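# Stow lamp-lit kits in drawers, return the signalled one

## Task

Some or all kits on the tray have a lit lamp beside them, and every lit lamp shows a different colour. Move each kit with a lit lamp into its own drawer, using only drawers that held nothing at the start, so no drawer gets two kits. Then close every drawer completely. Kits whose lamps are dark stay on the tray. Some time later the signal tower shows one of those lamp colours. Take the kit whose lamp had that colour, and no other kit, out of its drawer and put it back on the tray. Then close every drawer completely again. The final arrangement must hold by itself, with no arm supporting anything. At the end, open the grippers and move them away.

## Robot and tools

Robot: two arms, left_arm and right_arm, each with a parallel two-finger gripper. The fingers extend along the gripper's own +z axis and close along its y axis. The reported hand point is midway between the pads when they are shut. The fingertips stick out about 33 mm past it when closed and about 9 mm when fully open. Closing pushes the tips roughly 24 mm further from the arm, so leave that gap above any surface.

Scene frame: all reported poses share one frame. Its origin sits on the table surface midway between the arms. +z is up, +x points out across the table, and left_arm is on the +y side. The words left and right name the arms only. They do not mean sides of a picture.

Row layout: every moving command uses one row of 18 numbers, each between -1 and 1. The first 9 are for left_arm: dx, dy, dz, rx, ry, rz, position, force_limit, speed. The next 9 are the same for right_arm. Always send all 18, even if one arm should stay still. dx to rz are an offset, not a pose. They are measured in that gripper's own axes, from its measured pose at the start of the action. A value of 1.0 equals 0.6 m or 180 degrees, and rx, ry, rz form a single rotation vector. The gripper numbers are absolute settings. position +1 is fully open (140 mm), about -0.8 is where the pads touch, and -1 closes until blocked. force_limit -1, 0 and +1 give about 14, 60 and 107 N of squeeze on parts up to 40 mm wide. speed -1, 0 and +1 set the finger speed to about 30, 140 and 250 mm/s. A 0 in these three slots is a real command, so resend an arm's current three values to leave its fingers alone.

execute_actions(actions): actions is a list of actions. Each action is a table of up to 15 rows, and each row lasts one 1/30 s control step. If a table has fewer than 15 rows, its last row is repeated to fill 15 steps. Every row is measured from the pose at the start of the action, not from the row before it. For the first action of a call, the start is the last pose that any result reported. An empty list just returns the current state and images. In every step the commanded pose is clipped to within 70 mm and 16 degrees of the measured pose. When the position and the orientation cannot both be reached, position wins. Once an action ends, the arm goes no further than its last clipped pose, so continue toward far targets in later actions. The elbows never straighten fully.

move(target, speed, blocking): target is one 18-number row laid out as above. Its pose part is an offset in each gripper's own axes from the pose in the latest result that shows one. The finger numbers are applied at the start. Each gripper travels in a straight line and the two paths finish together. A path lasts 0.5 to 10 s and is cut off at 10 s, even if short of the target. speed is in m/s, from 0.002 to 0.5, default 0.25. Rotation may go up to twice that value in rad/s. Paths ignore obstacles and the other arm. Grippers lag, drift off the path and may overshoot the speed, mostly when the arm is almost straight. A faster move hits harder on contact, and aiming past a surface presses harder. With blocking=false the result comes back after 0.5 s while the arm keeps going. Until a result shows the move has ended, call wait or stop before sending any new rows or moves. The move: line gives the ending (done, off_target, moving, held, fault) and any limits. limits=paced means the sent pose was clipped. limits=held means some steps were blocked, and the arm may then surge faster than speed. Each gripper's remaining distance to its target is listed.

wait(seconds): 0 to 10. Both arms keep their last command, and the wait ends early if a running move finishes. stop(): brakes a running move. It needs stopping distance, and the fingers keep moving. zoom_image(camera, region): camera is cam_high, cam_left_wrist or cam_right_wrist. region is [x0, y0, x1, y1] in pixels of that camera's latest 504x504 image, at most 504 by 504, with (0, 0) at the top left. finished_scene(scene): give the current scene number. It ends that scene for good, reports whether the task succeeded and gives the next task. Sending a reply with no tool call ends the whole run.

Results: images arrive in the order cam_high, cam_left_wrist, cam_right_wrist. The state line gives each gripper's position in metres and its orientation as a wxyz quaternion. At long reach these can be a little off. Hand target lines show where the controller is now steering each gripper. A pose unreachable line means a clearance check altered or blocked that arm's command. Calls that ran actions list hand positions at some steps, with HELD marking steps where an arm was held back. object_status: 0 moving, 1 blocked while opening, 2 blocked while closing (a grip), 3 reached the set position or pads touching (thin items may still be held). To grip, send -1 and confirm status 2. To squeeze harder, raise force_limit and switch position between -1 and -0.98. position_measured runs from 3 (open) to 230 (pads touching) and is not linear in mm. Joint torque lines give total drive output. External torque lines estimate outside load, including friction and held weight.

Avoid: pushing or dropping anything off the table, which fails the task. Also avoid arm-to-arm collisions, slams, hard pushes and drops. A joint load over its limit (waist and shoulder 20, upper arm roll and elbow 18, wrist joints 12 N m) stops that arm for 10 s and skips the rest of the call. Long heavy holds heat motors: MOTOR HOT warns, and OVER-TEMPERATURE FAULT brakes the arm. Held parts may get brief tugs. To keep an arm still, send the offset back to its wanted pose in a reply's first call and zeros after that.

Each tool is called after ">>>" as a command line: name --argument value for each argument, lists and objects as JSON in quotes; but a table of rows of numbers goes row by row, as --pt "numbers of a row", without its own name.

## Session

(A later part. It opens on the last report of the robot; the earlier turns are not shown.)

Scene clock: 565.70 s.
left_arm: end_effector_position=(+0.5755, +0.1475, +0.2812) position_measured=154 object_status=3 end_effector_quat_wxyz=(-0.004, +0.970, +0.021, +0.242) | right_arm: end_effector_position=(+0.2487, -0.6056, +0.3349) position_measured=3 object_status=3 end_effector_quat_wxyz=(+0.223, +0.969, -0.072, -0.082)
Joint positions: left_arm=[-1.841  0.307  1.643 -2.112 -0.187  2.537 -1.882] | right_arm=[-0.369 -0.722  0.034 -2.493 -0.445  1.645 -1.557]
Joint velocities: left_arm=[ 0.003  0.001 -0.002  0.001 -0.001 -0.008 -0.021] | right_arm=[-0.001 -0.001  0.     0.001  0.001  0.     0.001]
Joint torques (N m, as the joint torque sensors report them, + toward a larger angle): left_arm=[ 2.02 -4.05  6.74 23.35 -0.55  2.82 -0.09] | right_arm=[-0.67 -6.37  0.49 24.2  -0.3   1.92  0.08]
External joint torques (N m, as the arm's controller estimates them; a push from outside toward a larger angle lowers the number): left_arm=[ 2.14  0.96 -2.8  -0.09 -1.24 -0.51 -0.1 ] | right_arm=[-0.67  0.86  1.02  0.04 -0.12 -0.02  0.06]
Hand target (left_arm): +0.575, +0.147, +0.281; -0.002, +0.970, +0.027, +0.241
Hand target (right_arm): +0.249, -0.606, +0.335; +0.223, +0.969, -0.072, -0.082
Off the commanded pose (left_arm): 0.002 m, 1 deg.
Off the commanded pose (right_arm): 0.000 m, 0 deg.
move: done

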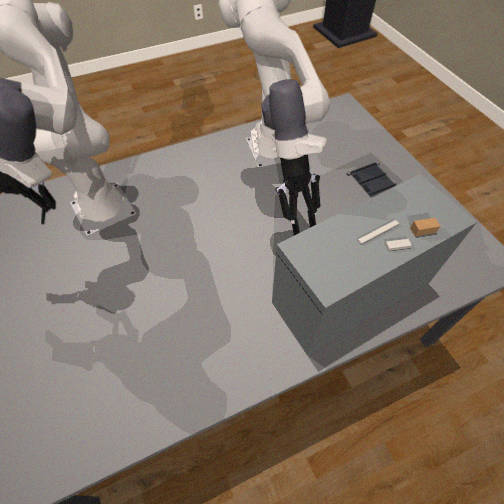

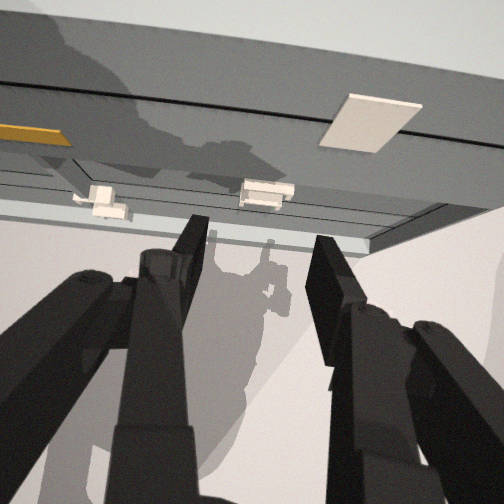

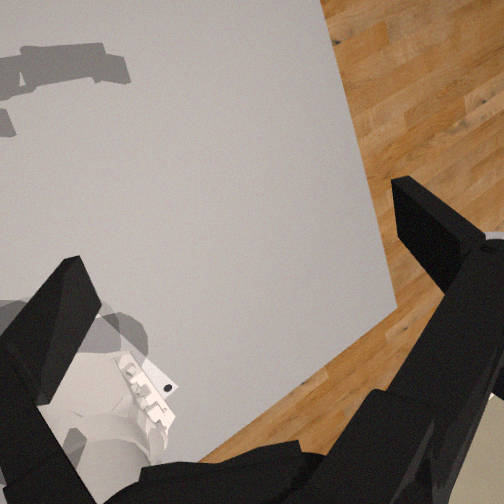

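>>> move --target '[-0.061,0.015,0.168,0,0.02,0,-0.2,0,0,0,0,0,0,0,0,1,0,0]' --speed 0.1

>>> move --target '[0.06,-0.004,0.037,0,0,0,-0.2,0,0,0,0,0,0,0,0,1,0,0]' --speed 0.025

Scene clock: 572.23 s.
left_arm: end_effector_position=(+0.5891, +0.1354, +0.1692) position_measured=154 object_status=3 end_effector_quat_wxyz=(-0.002, +0.964, +0.021, +0.266) | right_arm: end_effector_position=(+0.2487, -0.6056, +0.3349) position_measured=3 object_status=3 end_effector_quat_wxyz=(+0.223, +0.969, -0.072, -0.082)
Joint positions: left_arm=[-1.388  0.403  1.122 -2.21  -0.319  2.858 -1.852] | right_arm=[-0.369 -0.722  0.034 -2.493 -0.445  1.645 -1.557]
Joint velocities: left_arm=[ 0.005 -0.002 -0.006 -0.    -0.001  0.014  0.006] | right_arm=[ 0.    -0.    -0.     0.001 -0.001 -0.     0.001]
Joint torques (N m, as the joint torque sensors report them, + toward a larger angle): left_arm=[  2.11 -21.33   9.83  20.08   0.42   3.74   0.3 ] | right_arm=[-0.26 -6.44  0.51 24.39 -0.29  1.93  0.12]
External joint torques (N m, as the arm's controller estimates them; a push from outside toward a larger angle lowers the number): left_arm=[ 2.02  0.26 -1.65 -0.37  0.02  0.36  0.28] | right_arm=[-0.25  0.67  1.08  0.33 -0.11  0.01  0.1 ]
Hand target (left_arm): +0.590, +0.135, +0.170; -0.002, +0.963, +0.019, +0.268
Hand target (right_arm): +0.249, -0.606, +0.335; +0.223, +0.969, -0.072, -0.082
Off the commanded pose (left_arm): 0.007 m, 1 deg.
Off the commanded pose (right_arm): 0.000 m, 0 deg.
move: off_target (left_arm)

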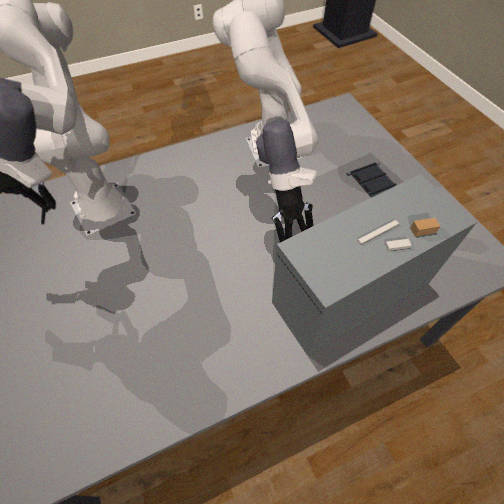

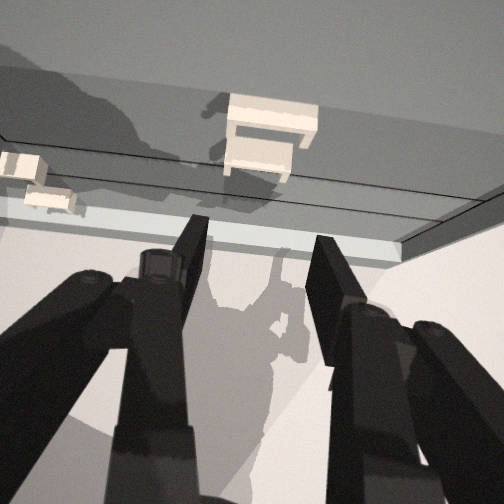

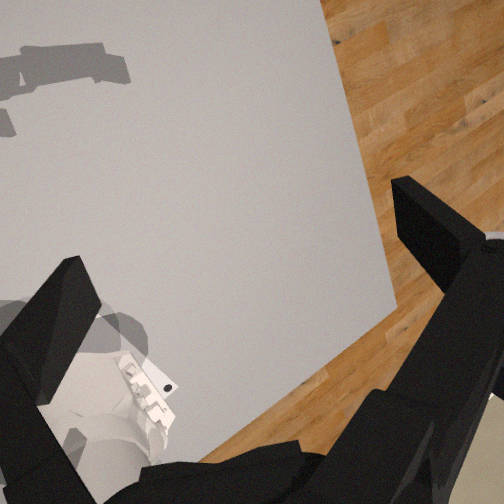

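Scene clock: 574.17 s.
left_arm: end_effector_position=(+0.6223, +0.1366, +0.1624) position_measured=154 object_status=3 end_effector_quat_wxyz=(+0.000, +0.967, +0.026, +0.255) | right_arm: end_effector_position=(+0.2487, -0.6056, +0.3349) position_measured=3 object_status=3 end_effector_quat_wxyz=(+0.223, +0.969, -0.072, -0.082)
Joint positions: left_arm=[-1.156  0.442  0.933 -2.083 -0.328  2.808 -1.828] | right_arm=[-0.369 -0.722  0.034 -2.493 -0.445  1.645 -1.557]
Joint velocities: left_arm=[ 0.021  0.001 -0.017  0.007 -0.    -0.009  0.   ] | right_arm=[ 0.002  0.001 -0.001  0.001 -0.     0.     0.001]
Joint torques (N m, as the joint torque sensors report them, + toward a larger angle): left_arm=[  5.72 -22.83  10.79  24.97   0.71   5.86   0.77] | right_arm=[-0.39 -6.44  0.58 24.64 -0.28  1.93  0.12]
External joint torques (N m, as the arm's controller estimates them; a push from outside toward a larger angle lowers the number): left_arm=[ 5.55  5.85 -0.86  4.29  0.24  2.53  0.76] | right_arm=[-0.35  0.64  1.18  0.56 -0.1   0.01  0.1 ]
Hand target (left_arm): +0.630, +0.140, +0.167; -0.002, +0.964, +0.022, +0.265
Hand target (right_arm): +0.249, -0.606, +0.335; +0.223, +0.969, -0.072, -0.082
Off the commanded pose (left_arm): 0.011 m, 1 deg.
Off the commanded pose (right_arm): 0.000 m, 0 deg.
move: off_target (left_arm)

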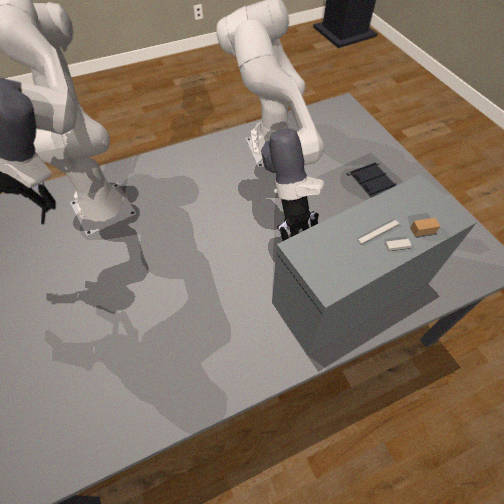

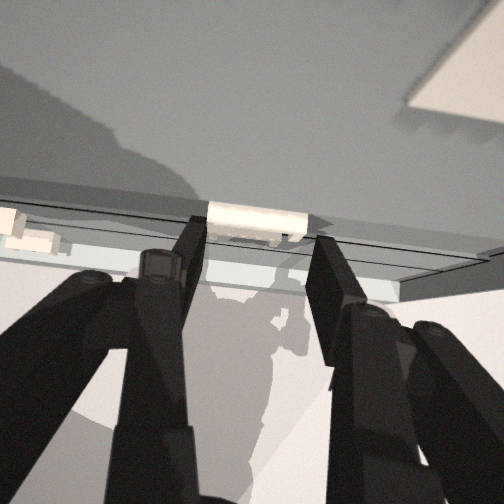

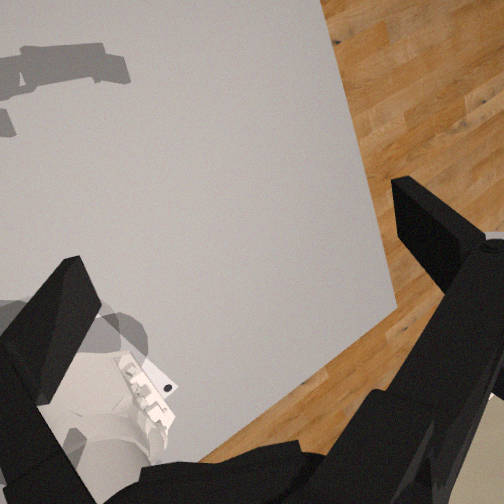

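>>> move --target '[-0.065,0,-0.065,0,0.08,0,-1,0,0,0,0,0,0,0,0,1,0,0]' --speed 0.06

>>> move --target '[0.03,0,0.03,0,0,0,-1,0,0,0,0,0,0,0,0,1,0,0]' --speed 0.02

Scene clock: 579.83 s.
left_arm: end_effector_position=(+0.5696, +0.1305, +0.1773) position_measured=233 object_status=3 end_effector_quat_wxyz=(-0.002, +0.927, +0.021, +0.373) | right_arm: end_effector_position=(+0.2487, -0.6056, +0.3349) position_measured=3 object_status=3 end_effector_quat_wxyz=(+0.223, +0.969, -0.072, -0.082)
Joint positions: left_arm=[-1.627  0.475  1.254 -2.421 -0.382  3.206 -1.917] | right_arm=[-0.369 -0.722  0.034 -2.493 -0.445  1.645 -1.557]
Joint velocities: left_arm=[-0.    -0.    -0.001 -0.001 -0.004  0.01  -0.006] | right_arm=[ 0.001  0.    -0.001  0.001 -0.001  0.001  0.001]
Joint torques (N m, as the joint torque sensors report them, + toward a larger angle): left_arm=[ -0.49 -15.52  13.9   15.9   -1.17   3.88  -0.07] | right_arm=[-0.42 -6.24  0.48 24.39 -0.3   1.92  0.12]
External joint torques (N m, as the arm's controller estimates them; a push from outside toward a larger angle lowers the number): left_arm=[-0.5   1.13  0.94 -1.43 -1.11  0.47 -0.09] | right_arm=[-0.36  0.81  1.12  0.34 -0.11  0.    0.1 ]
Hand target (left_arm): +0.570, +0.131, +0.178; -0.001, +0.927, +0.025, +0.375
Hand target (right_arm): +0.249, -0.606, +0.335; +0.223, +0.969, -0.072, -0.082
Off the commanded pose (left_arm): 0.004 m, 1 deg.
Off the commanded pose (right_arm): 0.000 m, 0 deg.
move: off_target (left_arm)

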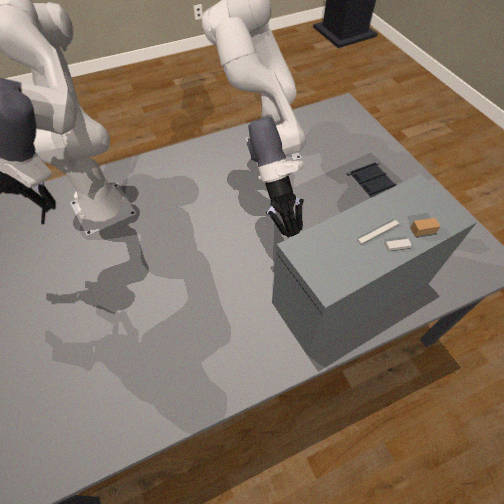

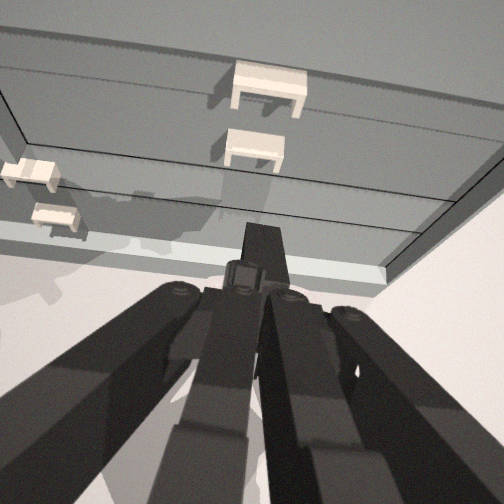

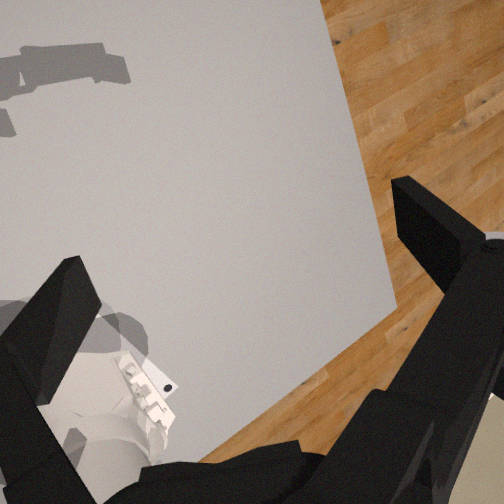

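Scene clock: 581.33 s.
left_arm: end_effector_position=(+0.5946, +0.1325, +0.1769) position_measured=233 object_status=3 end_effector_quat_wxyz=(+0.000, +0.927, +0.026, +0.374) | right_arm: end_effector_position=(+0.2487, -0.6056, +0.3349) position_measured=3 object_status=3 end_effector_quat_wxyz=(+0.223, +0.969, -0.072, -0.082)
Joint positions: left_arm=[-1.483  0.479  1.15  -2.35  -0.367  3.199 -1.911] | right_arm=[-0.369 -0.722  0.034 -2.493 -0.445  1.645 -1.557]
Joint velocities: left_arm=[ 0.009 -0.    -0.01   0.004  0.002 -0.003  0.004] | right_arm=[-0.    -0.    -0.     0.    -0.001 -0.    -0.   ]
Joint torques (N m, as the joint torque sensors report them, + toward a larger angle): left_arm=[  1.81 -18.39  10.92  19.14   1.07   3.04   0.32] | right_arm=[-0.49 -6.27  0.32 24.5  -0.29  1.94  0.09]
External joint torques (N m, as the arm's controller estimates them; a push from outside toward a larger angle lowers the number): left_arm=[ 1.92  1.93 -1.97  1.37  1.08 -0.38  0.31] | right_arm=[-0.5   0.9   0.86  0.4  -0.1   0.01  0.07]
Hand target (left_arm): +0.595, +0.132, +0.176; -0.002, +0.928, +0.021, +0.373
Hand target (right_arm): +0.249, -0.606, +0.335; +0.223, +0.969, -0.072, -0.082
Off the commanded pose (left_arm): 0.001 m, 1 deg.
Off the commanded pose (right_arm): 0.000 m, 0 deg.
move: done

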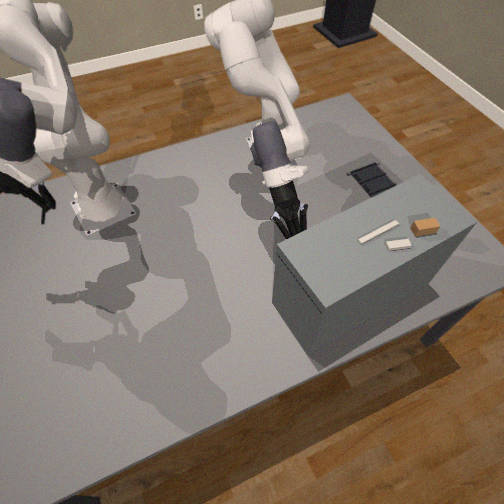

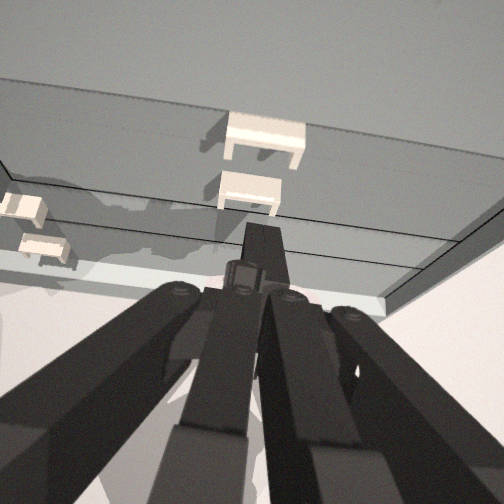

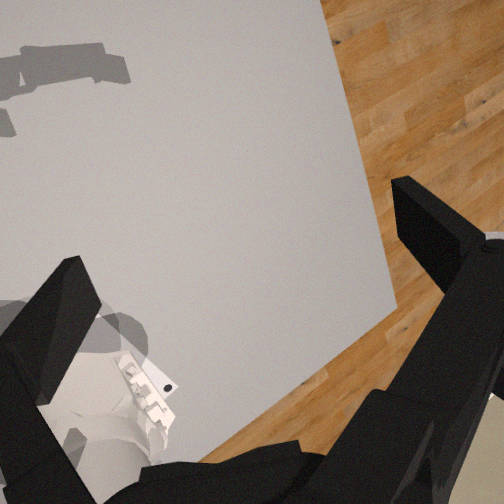

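>>> move --target '[0.04,0,0.026,0,0,0,-1,0,0,0,0,0,0,0,0,1,0,0]' --speed 0.02

Scene clock: 585.33 s.
left_arm: end_effector_position=(+0.6099, +0.1315, +0.1673) position_measured=233 object_status=3 end_effector_quat_wxyz=(-0.002, +0.934, +0.025, +0.357) | right_arm: end_effector_position=(+0.2487, -0.6056, +0.3349) position_measured=3 object_status=3 end_effector_quat_wxyz=(+0.223, +0.969, -0.072, -0.082)
Joint positions: left_arm=[-1.366  0.488  1.059 -2.28  -0.354  3.149 -1.9  ] | right_arm=[-0.369 -0.722  0.034 -2.493 -0.445  1.645 -1.557]
Joint velocities: left_arm=[ 0.012  0.    -0.008  0.008  0.    -0.009  0.006] | right_arm=[-0.001  0.001  0.001  0.     0.001 -0.     0.001]
Joint torques (N m, as the joint torque sensors report them, + toward a larger angle): left_arm=[  6.   -22.83  17.07  25.58   0.74   6.66   0.24] | right_arm=[-0.6  -6.61  0.67 24.21 -0.25  1.91  0.14]
External joint torques (N m, as the arm's controller estimates them; a push from outside toward a larger angle lowers the number): left_arm=[6.08 0.96 4.1  7.31 0.69 3.23 0.23] | right_arm=[-0.58  0.43  1.22  0.16 -0.07 -0.01  0.12]
Hand target (left_arm): +0.622, +0.135, +0.182; -0.000, +0.927, +0.026, +0.373
Hand target (right_arm): +0.249, -0.606, +0.335; +0.223, +0.969, -0.072, -0.082
Off the commanded pose (left_arm): 0.020 m, 2 deg.
Off the commanded pose (right_arm): 0.000 m, 0 deg.
move: off_target (left_arm)

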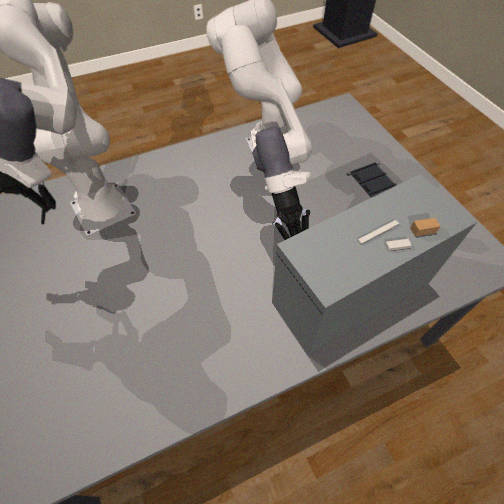

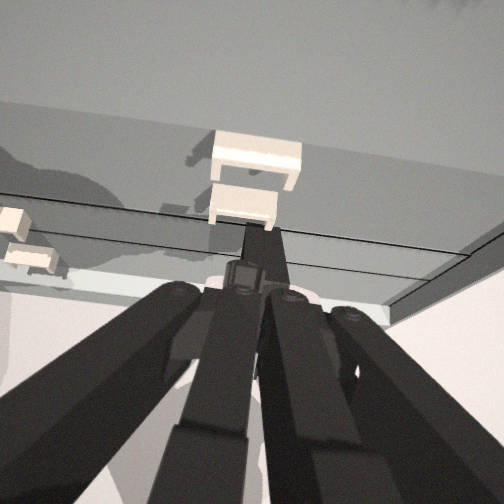

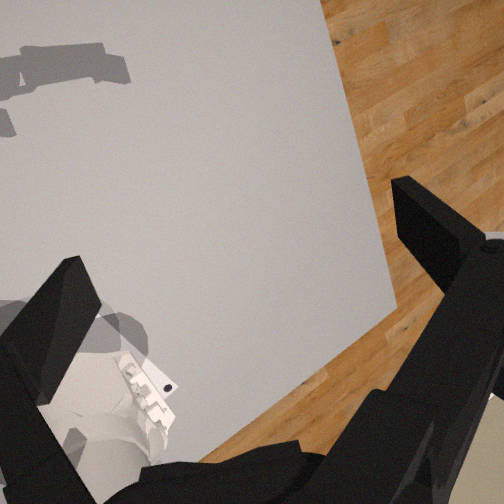

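>>> move --target '[-0.05,0,-0.045,0,0.01,0,-1,0,0,0,0,0,0,0,0,1,0,0]' --speed 0.05

>>> move --target '[0.045,0,-0.045,0,0,0,-1,0,0,0,0,0,0,0,0,1,0,0]' --speed 0.06

>>> move --target '[0.055,0,0.053,0,0,0,-1,0,0,0,0,0,0,0,0,1,0,0]' --speed 0.02

Scene clock: 588.33 s.
left_arm: end_effector_position=(+0.5698, +0.1275, +0.1674) position_measured=233 object_status=3 end_effector_quat_wxyz=(-0.004, +0.929, +0.020, +0.371) | right_arm: end_effector_position=(+0.2487, -0.6056, +0.3349) position_measured=3 object_status=3 end_effector_quat_wxyz=(+0.223, +0.969, -0.072, -0.082)
Joint positions: left_arm=[-1.586  0.486  1.206 -2.412 -0.391  3.214 -1.917] | right_arm=[-0.369 -0.722  0.034 -2.493 -0.445  1.645 -1.557]
Joint velocities: left_arm=[-0.006  0.001  0.01  -0.004 -0.01   0.011 -0.007] | right_arm=[ 0.001  0.    -0.001  0.002 -0.001  0.001 -0.   ]
Joint torques (N m, as the joint torque sensors report them, + toward a larger angle): left_arm=[ -0.65 -16.57  13.51  15.74  -1.24   3.75   0.07] | right_arm=[-0.34 -6.57  0.57 24.25 -0.28  1.92  0.12]
External joint torques (N m, as the arm's controller estimates them; a push from outside toward a larger angle lowers the number): left_arm=[-0.79  1.53  0.34 -1.22 -1.15  0.36  0.05] | right_arm=[-0.33  0.54  1.16  0.17 -0.1  -0.01  0.1 ]
Hand target (left_arm): +0.570, +0.129, +0.168; -0.002, +0.928, +0.024, +0.373
Hand target (right_arm): +0.249, -0.606, +0.335; +0.223, +0.969, -0.072, -0.082
Off the commanded pose (left_arm): 0.002 m, 1 deg.
Off the commanded pose (right_arm): 0.000 m, 0 deg.
move: done

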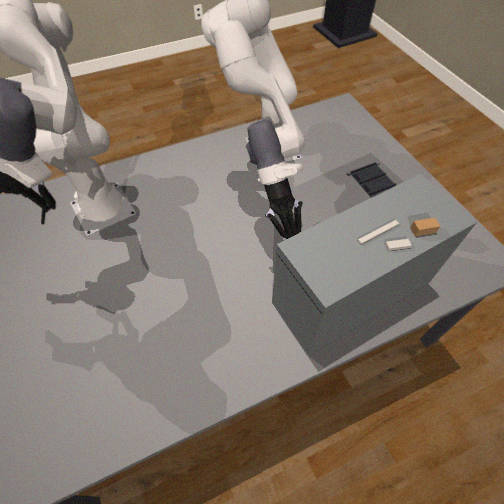

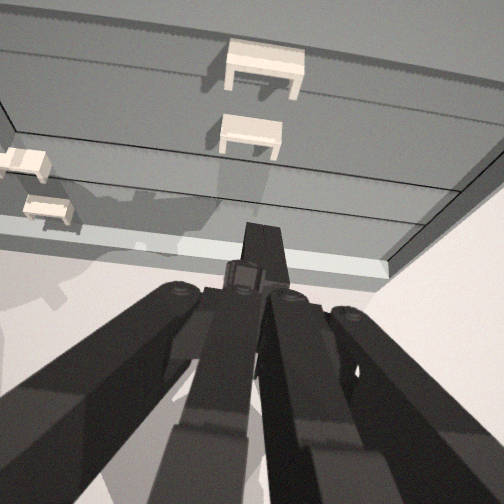

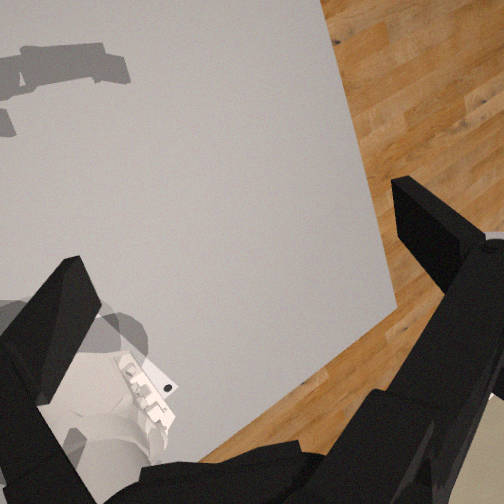

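Scene clock: 589.23 s.
left_arm: end_effector_position=(+0.5719, +0.1297, +0.2079) position_measured=233 object_status=3 end_effector_quat_wxyz=(-0.003, +0.927, +0.024, +0.375) | right_arm: end_effector_position=(+0.2487, -0.6056, +0.3349) position_measured=3 object_status=3 end_effector_quat_wxyz=(+0.223, +0.969, -0.072, -0.082)
Joint positions: left_arm=[-1.751  0.478  1.396 -2.403 -0.387  3.129 -1.907] | right_arm=[-0.369 -0.722  0.034 -2.493 -0.445  1.645 -1.557]
Joint velocities: left_arm=[-0.017  0.     0.017  0.001  0.003 -0.041  0.006] | right_arm=[-0.001  0.001 -0.002 -0.    -0.    -0.001  0.001]
Joint torques (N m, as the joint torque sensors report them, + toward a larger angle): left_arm=[ -1.14 -13.52  14.39  19.55   1.17   2.9    0.32] | right_arm=[-0.57 -6.55  0.48 24.5  -0.28  1.95  0.1 ]
External joint torques (N m, as the arm's controller estimates them; a push from outside toward a larger angle lowers the number): left_arm=[-1.12 -0.36  1.    1.29  1.11 -0.52  0.3 ] | right_arm=[-0.56  0.49  1.05  0.45 -0.1   0.03  0.08]
Hand target (left_arm): +0.571, +0.128, +0.207; -0.005, +0.928, +0.020, +0.372
Hand target (right_arm): +0.249, -0.606, +0.335; +0.223, +0.969, -0.072, -0.082
Off the commanded pose (left_arm): 0.003 m, 1 deg.
Off the commanded pose (right_arm): 0.000 m, 0 deg.
move: done

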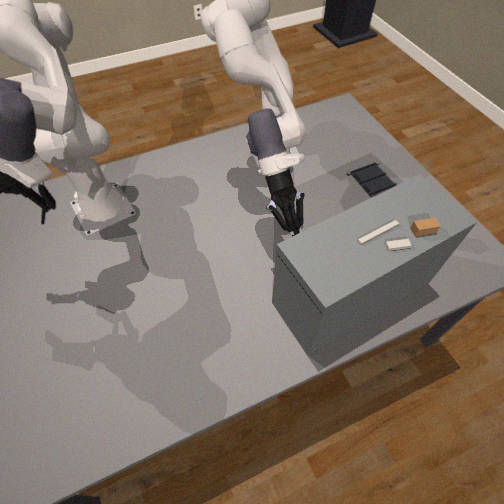

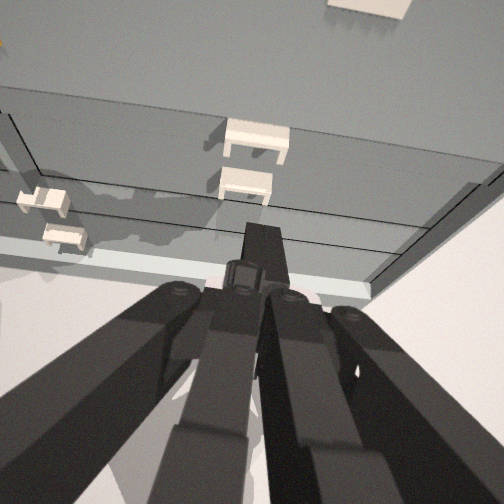

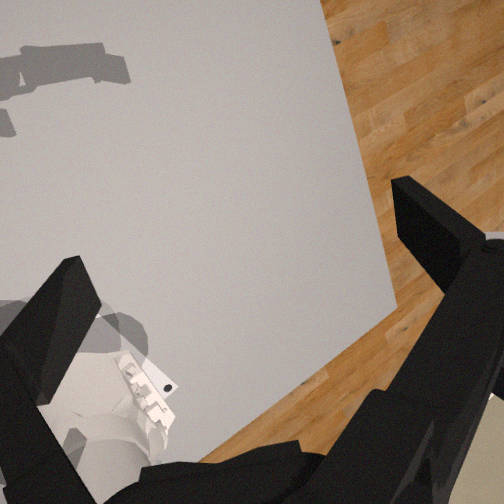

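Scene clock: 591.73 s.
left_arm: end_effector_position=(+0.6156, +0.1326, +0.2052) position_measured=233 object_status=3 end_effector_quat_wxyz=(-0.000, +0.928, +0.029, +0.373) | right_arm: end_effector_position=(+0.2487, -0.6056, +0.3349) position_measured=3 object_status=3 end_effector_quat_wxyz=(+0.223, +0.969, -0.072, -0.082)
Joint positions: left_arm=[-1.485  0.478  1.195 -2.273 -0.367  3.112 -1.888] | right_arm=[-0.369 -0.722  0.034 -2.493 -0.445  1.645 -1.557]
Joint velocities: left_arm=[ 0.009  0.002 -0.007  0.004  0.001 -0.003  0.005] | right_arm=[-0.001 -0.001 -0.001 -0.001 -0.001 -0.    -0.002]
Joint torques (N m, as the joint torque sensors report them, + toward a larger angle): left_arm=[  1.5  -18.02  12.35  21.79   1.22   3.52   0.33] | right_arm=[-0.27 -6.71  0.54 24.36 -0.29  1.92  0.09]
External joint torques (N m, as the arm's controller estimates them; a push from outside toward a larger angle lowers the number): left_arm=[ 1.5   2.13 -1.13  2.92  1.1   0.09  0.31] | right_arm=[-0.26  0.41  1.1   0.34 -0.1   0.    0.07]
Hand target (left_arm): +0.617, +0.132, +0.206; -0.002, +0.927, +0.025, +0.374
Hand target (right_arm): +0.249, -0.606, +0.335; +0.223, +0.969, -0.072, -0.082
Off the commanded pose (left_arm): 0.003 m, 1 deg.
Off the commanded pose (right_arm): 0.000 m, 0 deg.
move: done

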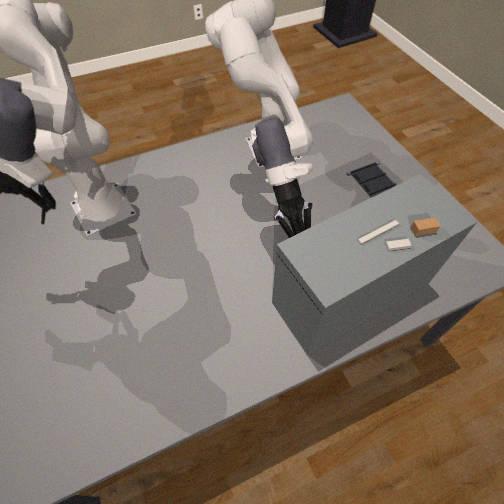

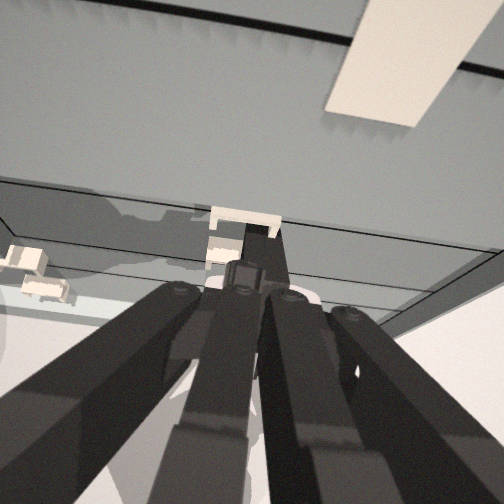

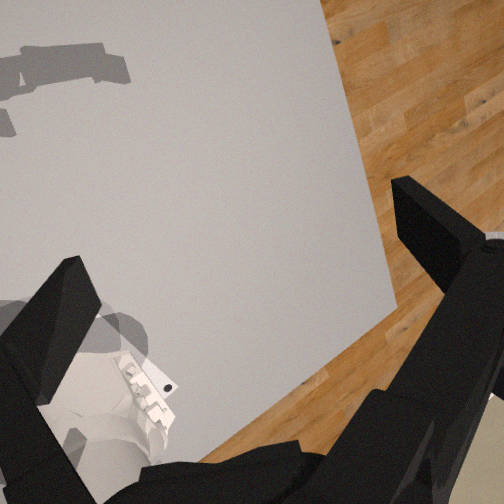

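>>> move --target '[0.008,0,0.008,0,0,0,-1,0,0,0,0,0,0,0,0,1,0,0]' --speed 0.02

>>> move --target '[-0.1,0,-0.1,0,0,0,-1,0,0,0,0,0,0,0,0,1,0,0]' --speed 0.1

Scene clock: 601.50 s.
left_arm: end_effector_position=(+0.6184, +0.1315, +0.2020) position_measured=233 object_status=3 end_effector_quat_wxyz=(+0.001, +0.929, +0.030, +0.369) | right_arm: end_effector_position=(+0.2487, -0.6056, +0.3349) position_measured=3 object_status=3 end_effector_quat_wxyz=(+0.223, +0.969, -0.072, -0.082)
Joint positions: left_arm=[-1.455  0.479  1.168 -2.259 -0.367  3.106 -1.887] | right_arm=[-0.369 -0.722  0.034 -2.493 -0.445  1.645 -1.557]
Joint velocities: left_arm=[ 0.005  0.001 -0.005  0.003  0.    -0.003  0.   ] | right_arm=[-0.    -0.    -0.    -0.002 -0.    -0.    -0.   ]
Joint torques (N m, as the joint torque sensors report them, + toward a larger angle): left_arm=[  5.5  -18.36  11.74  22.62   0.53   3.91   0.24] | right_arm=[-0.53 -6.26  0.46 24.27 -0.29  1.91  0.13]
External joint torques (N m, as the arm's controller estimates them; a push from outside toward a larger angle lowers the number): left_arm=[ 5.5   2.73 -1.74  3.59  0.39  0.46  0.22] | right_arm=[-0.48  0.8   1.04  0.29 -0.1   0.    0.11]
Hand target (left_arm): +0.622, +0.133, +0.205; -0.000, +0.928, +0.029, +0.372
Hand target (right_arm): +0.249, -0.606, +0.335; +0.223, +0.969, -0.072, -0.082
Off the commanded pose (left_arm): 0.005 m, 0 deg.
Off the commanded pose (right_arm): 0.000 m, 0 deg.
move: off_target (left_arm)

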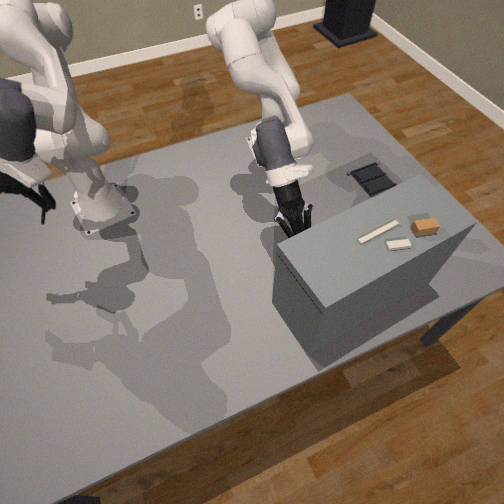

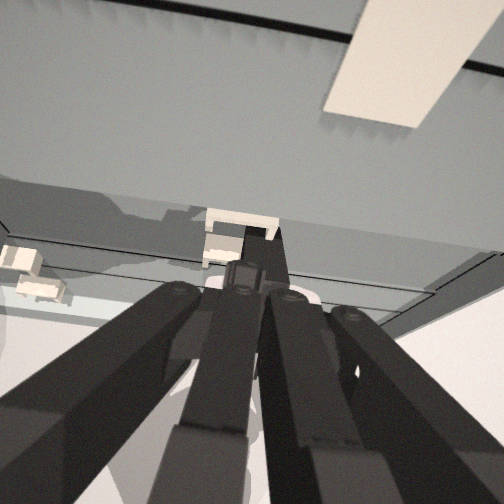

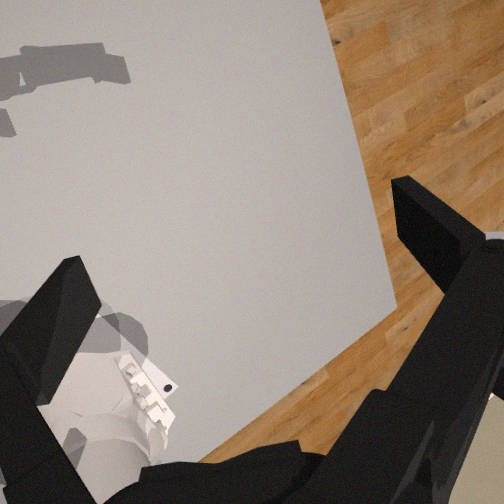

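Scene clock: 602.80 s.
left_arm: end_effector_position=(+0.5353, +0.1242, +0.2080) position_measured=233 object_status=3 end_effector_quat_wxyz=(+0.000, +0.928, +0.024, +0.373) | right_arm: end_effector_position=(+0.2487, -0.6056, +0.3349) position_measured=3 object_status=3 end_effector_quat_wxyz=(+0.223, +0.969, -0.072, -0.082)
Joint positions: left_arm=[-1.965  0.494  1.545 -2.496 -0.425  3.124 -1.918] | right_arm=[-0.369 -0.722  0.034 -2.493 -0.445  1.645 -1.557]
Joint velocities: left_arm=[-0.006 -0.     0.009 -0.003 -0.006 -0.001 -0.008] | right_arm=[ 0.    -0.    -0.    -0.001 -0.001  0.001 -0.001]
Joint torques (N m, as the joint torque sensors report them, + toward a larger angle): left_arm=[-0.28 -7.78 13.52 15.49 -0.98  2.98 -0.14] | right_arm=[-0.42 -6.42  0.35 24.38 -0.3   1.91  0.11]
External joint torques (N m, as the arm's controller estimates them; a push from outside toward a larger angle lowers the number): left_arm=[-0.28  0.82  0.22 -2.34 -1.04 -0.44 -0.16] | right_arm=[-0.41  0.74  0.91  0.31 -0.11  0.    0.09]
Hand target (left_arm): +0.534, +0.126, +0.207; +0.001, +0.928, +0.029, +0.371
Hand target (right_arm): +0.249, -0.606, +0.335; +0.223, +0.969, -0.072, -0.082
Off the commanded pose (left_arm): 0.005 m, 1 deg.
Off the commanded pose (right_arm): 0.000 m, 0 deg.
move: off_target (left_arm)

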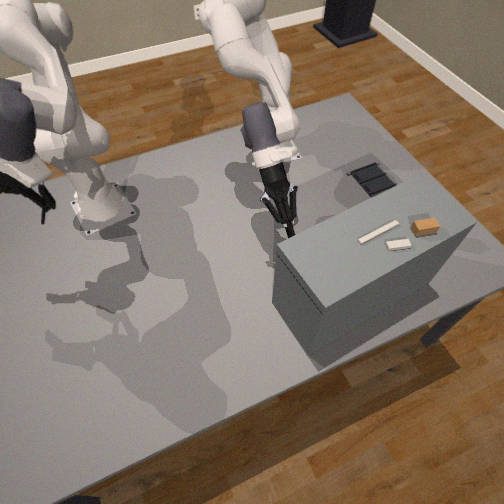

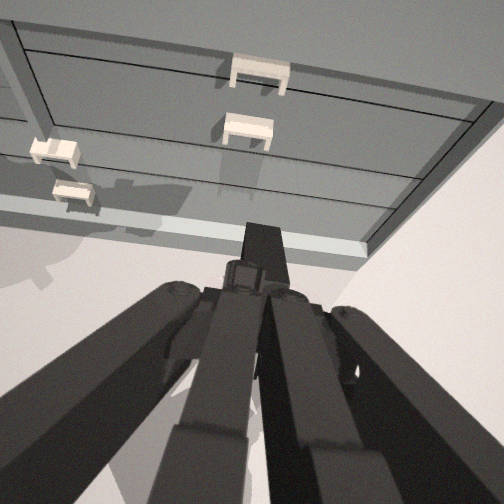

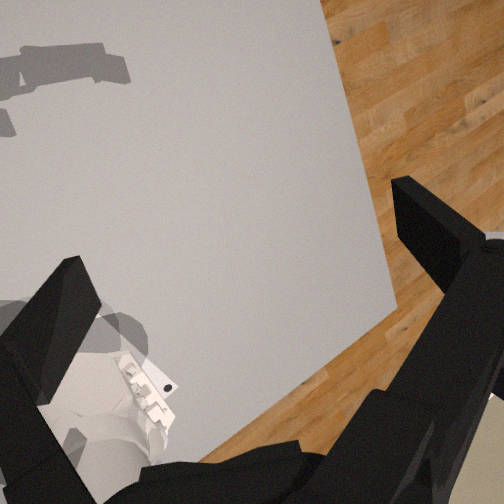

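>>> move --target '[0,-0.653,-0.165,0,-0.1,0,-1,0,0,0,0,0,0,0,0,1,0,0]' --speed 0.15

Scene clock: 608.03 s.
left_arm: end_effector_position=(+0.4465, +0.5200, +0.2766) position_measured=233 object_status=3 end_effector_quat_wxyz=(+0.000, +0.974, +0.030, +0.225) | right_arm: end_effector_position=(+0.2487, -0.6056, +0.3349) position_measured=3 object_status=3 end_effector_quat_wxyz=(+0.223, +0.969, -0.072, -0.082)
Joint positions: left_arm=[-2.4    0.454  2.889 -2.538 -0.422  2.492 -0.99 ] | right_arm=[-0.369 -0.722  0.034 -2.493 -0.445  1.645 -1.557]
Joint velocities: left_arm=[ 0.002  0.001 -0.001  0.001 -0.004 -0.004  0.035] | right_arm=[ 0.     0.     0.    -0.001  0.001 -0.     0.002]
Joint torques (N m, as the joint torque sensors report them, + toward a larger angle): left_arm=[ 1.95 13.64  2.5  25.36 -0.19  2.6   0.38] | right_arm=[-0.41 -6.3   0.7  24.31 -0.3   1.91  0.16]
External joint torques (N m, as the arm's controller estimates them; a push from outside toward a larger angle lowers the number): left_arm=[ 1.91 -1.95  0.02  1.22 -1.03 -0.55  0.37] | right_arm=[-0.41  0.79  1.26  0.29 -0.12 -0.01  0.14]
Hand target (left_arm): +0.447, +0.520, +0.277; +0.001, +0.974, +0.026, +0.225
Hand target (right_arm): +0.249, -0.606, +0.335; +0.223, +0.969, -0.072, -0.082
Off the commanded pose (left_arm): 0.008 m, 1 deg.
Off the commanded pose (right_arm): 0.000 m, 0 deg.
joint sent to its limit (left arm) — the command would take joint 3 (upper arm roll) past its upper limit, so that joint was sent only as far as its limit.
move: off_target (left_arm)

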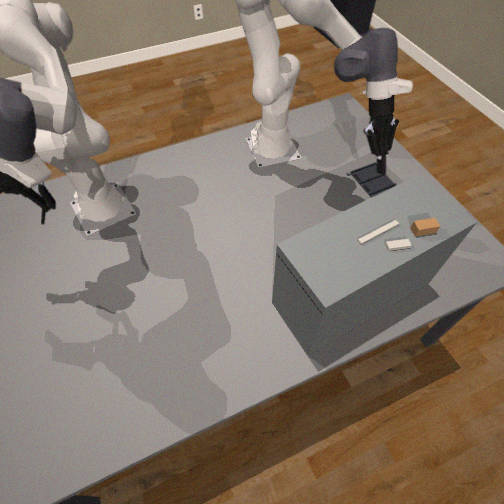

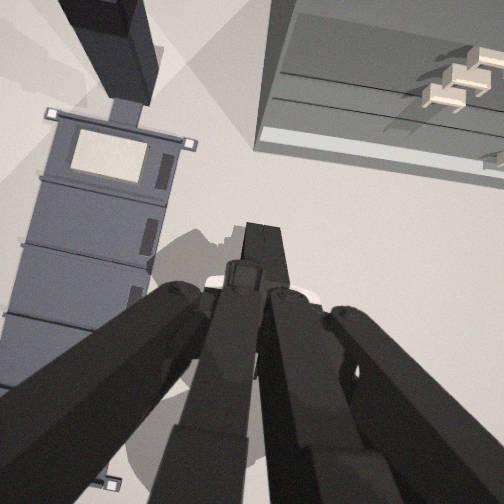

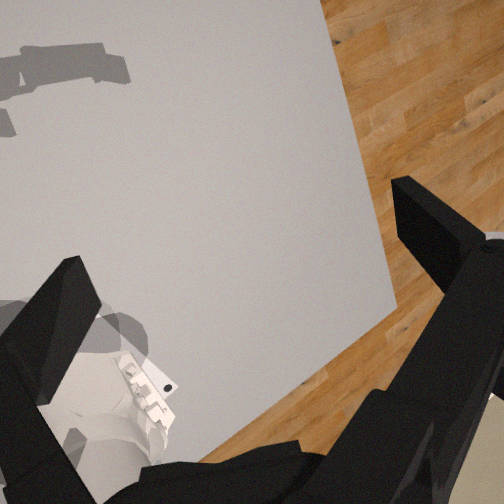

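>>> move --target '[-0.1,-0.1,-0.05,0,0.1,0,-1,0,0,0,0,0,0,0,0,1,0,0]' --speed 0.15

Scene clock: 611.90 s.
left_arm: end_effector_position=(+0.3780, +0.5746, +0.2765) position_measured=233 object_status=3 end_effector_quat_wxyz=(-0.003, +0.927, +0.031, +0.373) | right_arm: end_effector_position=(+0.2487, -0.6056, +0.3349) position_measured=3 object_status=3 end_effector_quat_wxyz=(+0.223, +0.969, -0.072, -0.082)
Joint positions: left_arm=[-2.196  0.713  2.888 -2.825 -1.109  2.56  -0.243] | right_arm=[-0.369 -0.722  0.034 -2.493 -0.445  1.645 -1.557]
Joint velocities: left_arm=[ 0.     0.     0.001 -0.    -0.004 -0.004  0.038] | right_arm=[-0.001 -0.001  0.    -0.    -0.001 -0.     0.   ]
Joint torques (N m, as the joint torque sensors report them, + toward a larger angle): left_arm=[ 2.05  5.71  2.45 21.25 -0.23  1.63  0.34] | right_arm=[-0.58 -6.54  0.51 24.43 -0.29  1.92  0.1 ]
External joint torques (N m, as the arm's controller estimates them; a push from outside toward a larger angle lowers the number): left_arm=[ 2.1  -1.12 -0.15 -2.2  -1.19 -0.53  0.32] | right_arm=[-0.57  0.69  1.06  0.27 -0.1  -0.01  0.08]
Hand target (left_arm): +0.377, +0.574, +0.275; -0.003, +0.927, +0.027, +0.374
Hand target (right_arm): +0.249, -0.606, +0.335; +0.223, +0.969, -0.072, -0.082
Off the commanded pose (left_arm): 0.002 m, 0 deg.
Off the commanded pose (right_arm): 0.000 m, 0 deg.
joint sent to its limit (left arm) — the command would take joint 3 (upper arm roll) past its upper limit, so that joint was sent only as far as its limit.
move: done

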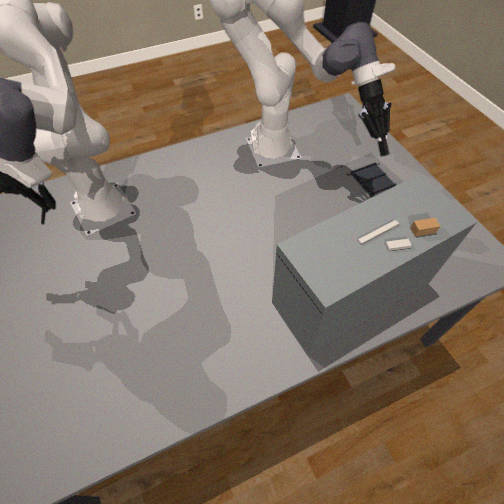

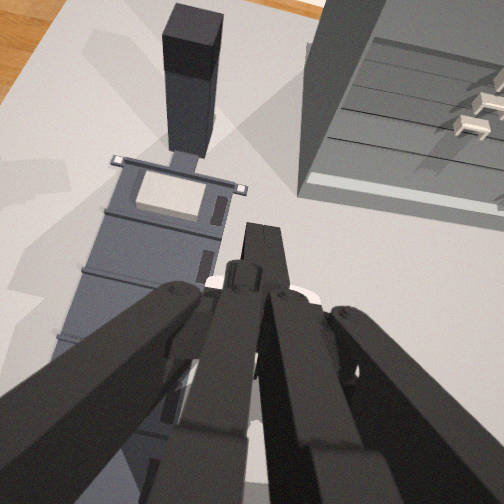

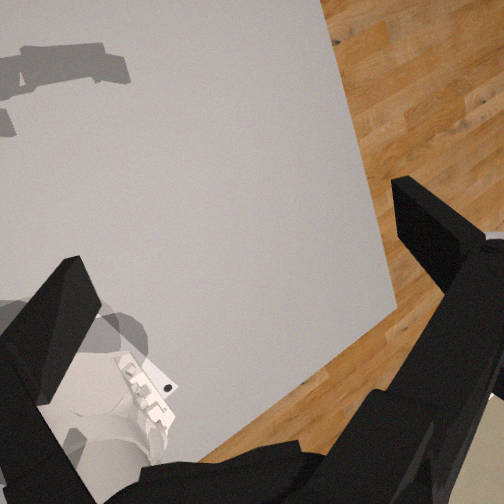

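>>> zoom_image --camera "cam_left_wrist" --region '[100,0,504,250]'

>>> wait --seconds 10

Region (100, 0, 504, 250) of cam_left_wrist's 504x504 image, scaled by 1.248, with more detail than that image has; it fills the top 312 rows of this view, and the rest is white.

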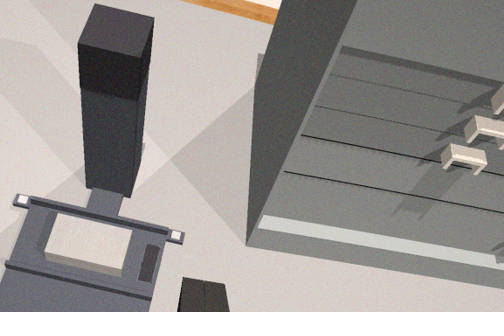

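Scene clock: 624.87 s.
left_arm: end_effector_position=(+0.3779, +0.5744, +0.2763) position_measured=233 object_status=3 end_effector_quat_wxyz=(-0.004, +0.927, +0.026, +0.373) | right_arm: end_effector_position=(+0.2487, -0.6056, +0.3349) position_measured=3 object_status=3 end_effector_quat_wxyz=(+0.223, +0.969, -0.072, -0.082)
Joint positions: left_arm=[-2.195  0.713  2.888 -2.825 -1.109  2.559 -0.232] | right_arm=[-0.369 -0.722  0.034 -2.493 -0.445  1.645 -1.557]
Joint velocities: left_arm=[-0.    -0.001  0.     0.001  0.     0.001 -0.   ] | right_arm=[-0.001  0.003  0.     0.001  0.001 -0.     0.001]
Joint torques (N m, as the joint torque sensors report them, + toward a larger angle): left_arm=[ 1.67  6.71  2.22 20.65 -0.22  1.64  0.3 ] | right_arm=[-0.27 -6.44  0.53 24.39 -0.28  1.93  0.11]
External joint torques (N m, as the arm's controller estimates them; a push from outside toward a larger angle lowers the number): left_arm=[ 1.67 -0.02 -0.41 -2.76 -1.17 -0.53  0.28] | right_arm=[-0.26  0.55  1.08  0.37 -0.1   0.01  0.09]
Hand target (left_arm): +0.377, +0.574, +0.275; -0.003, +0.927, +0.027, +0.374
Hand target (right_arm): +0.249, -0.606, +0.335; +0.223, +0.969, -0.072, -0.082
Off the commanded pose (left_arm): 0.003 m, 0 deg.
Off the commanded pose (right_arm): 0.000 m, 0 deg.
wait: 10.00 s; at rest from the start

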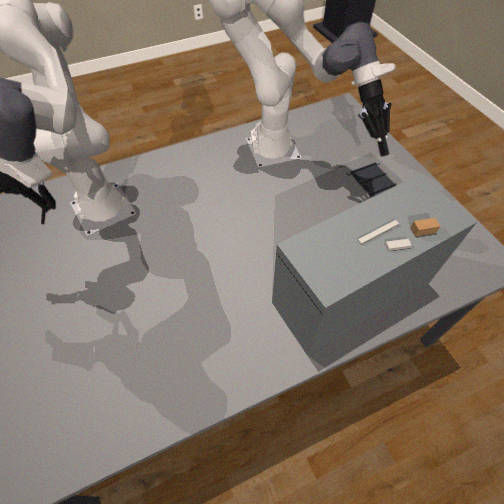

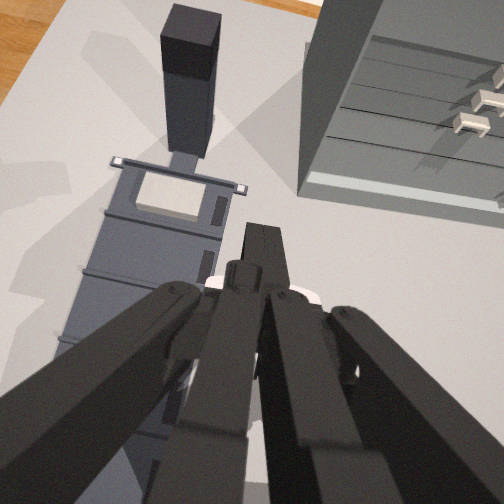

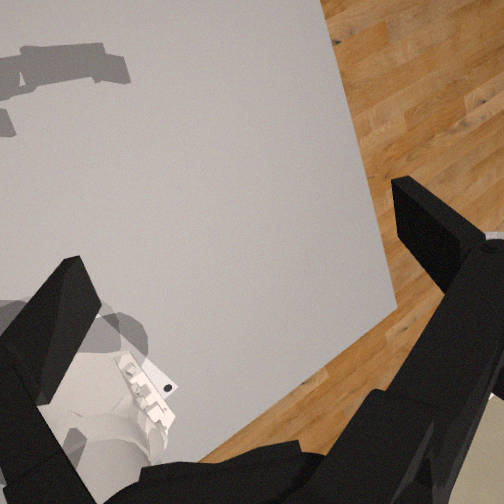

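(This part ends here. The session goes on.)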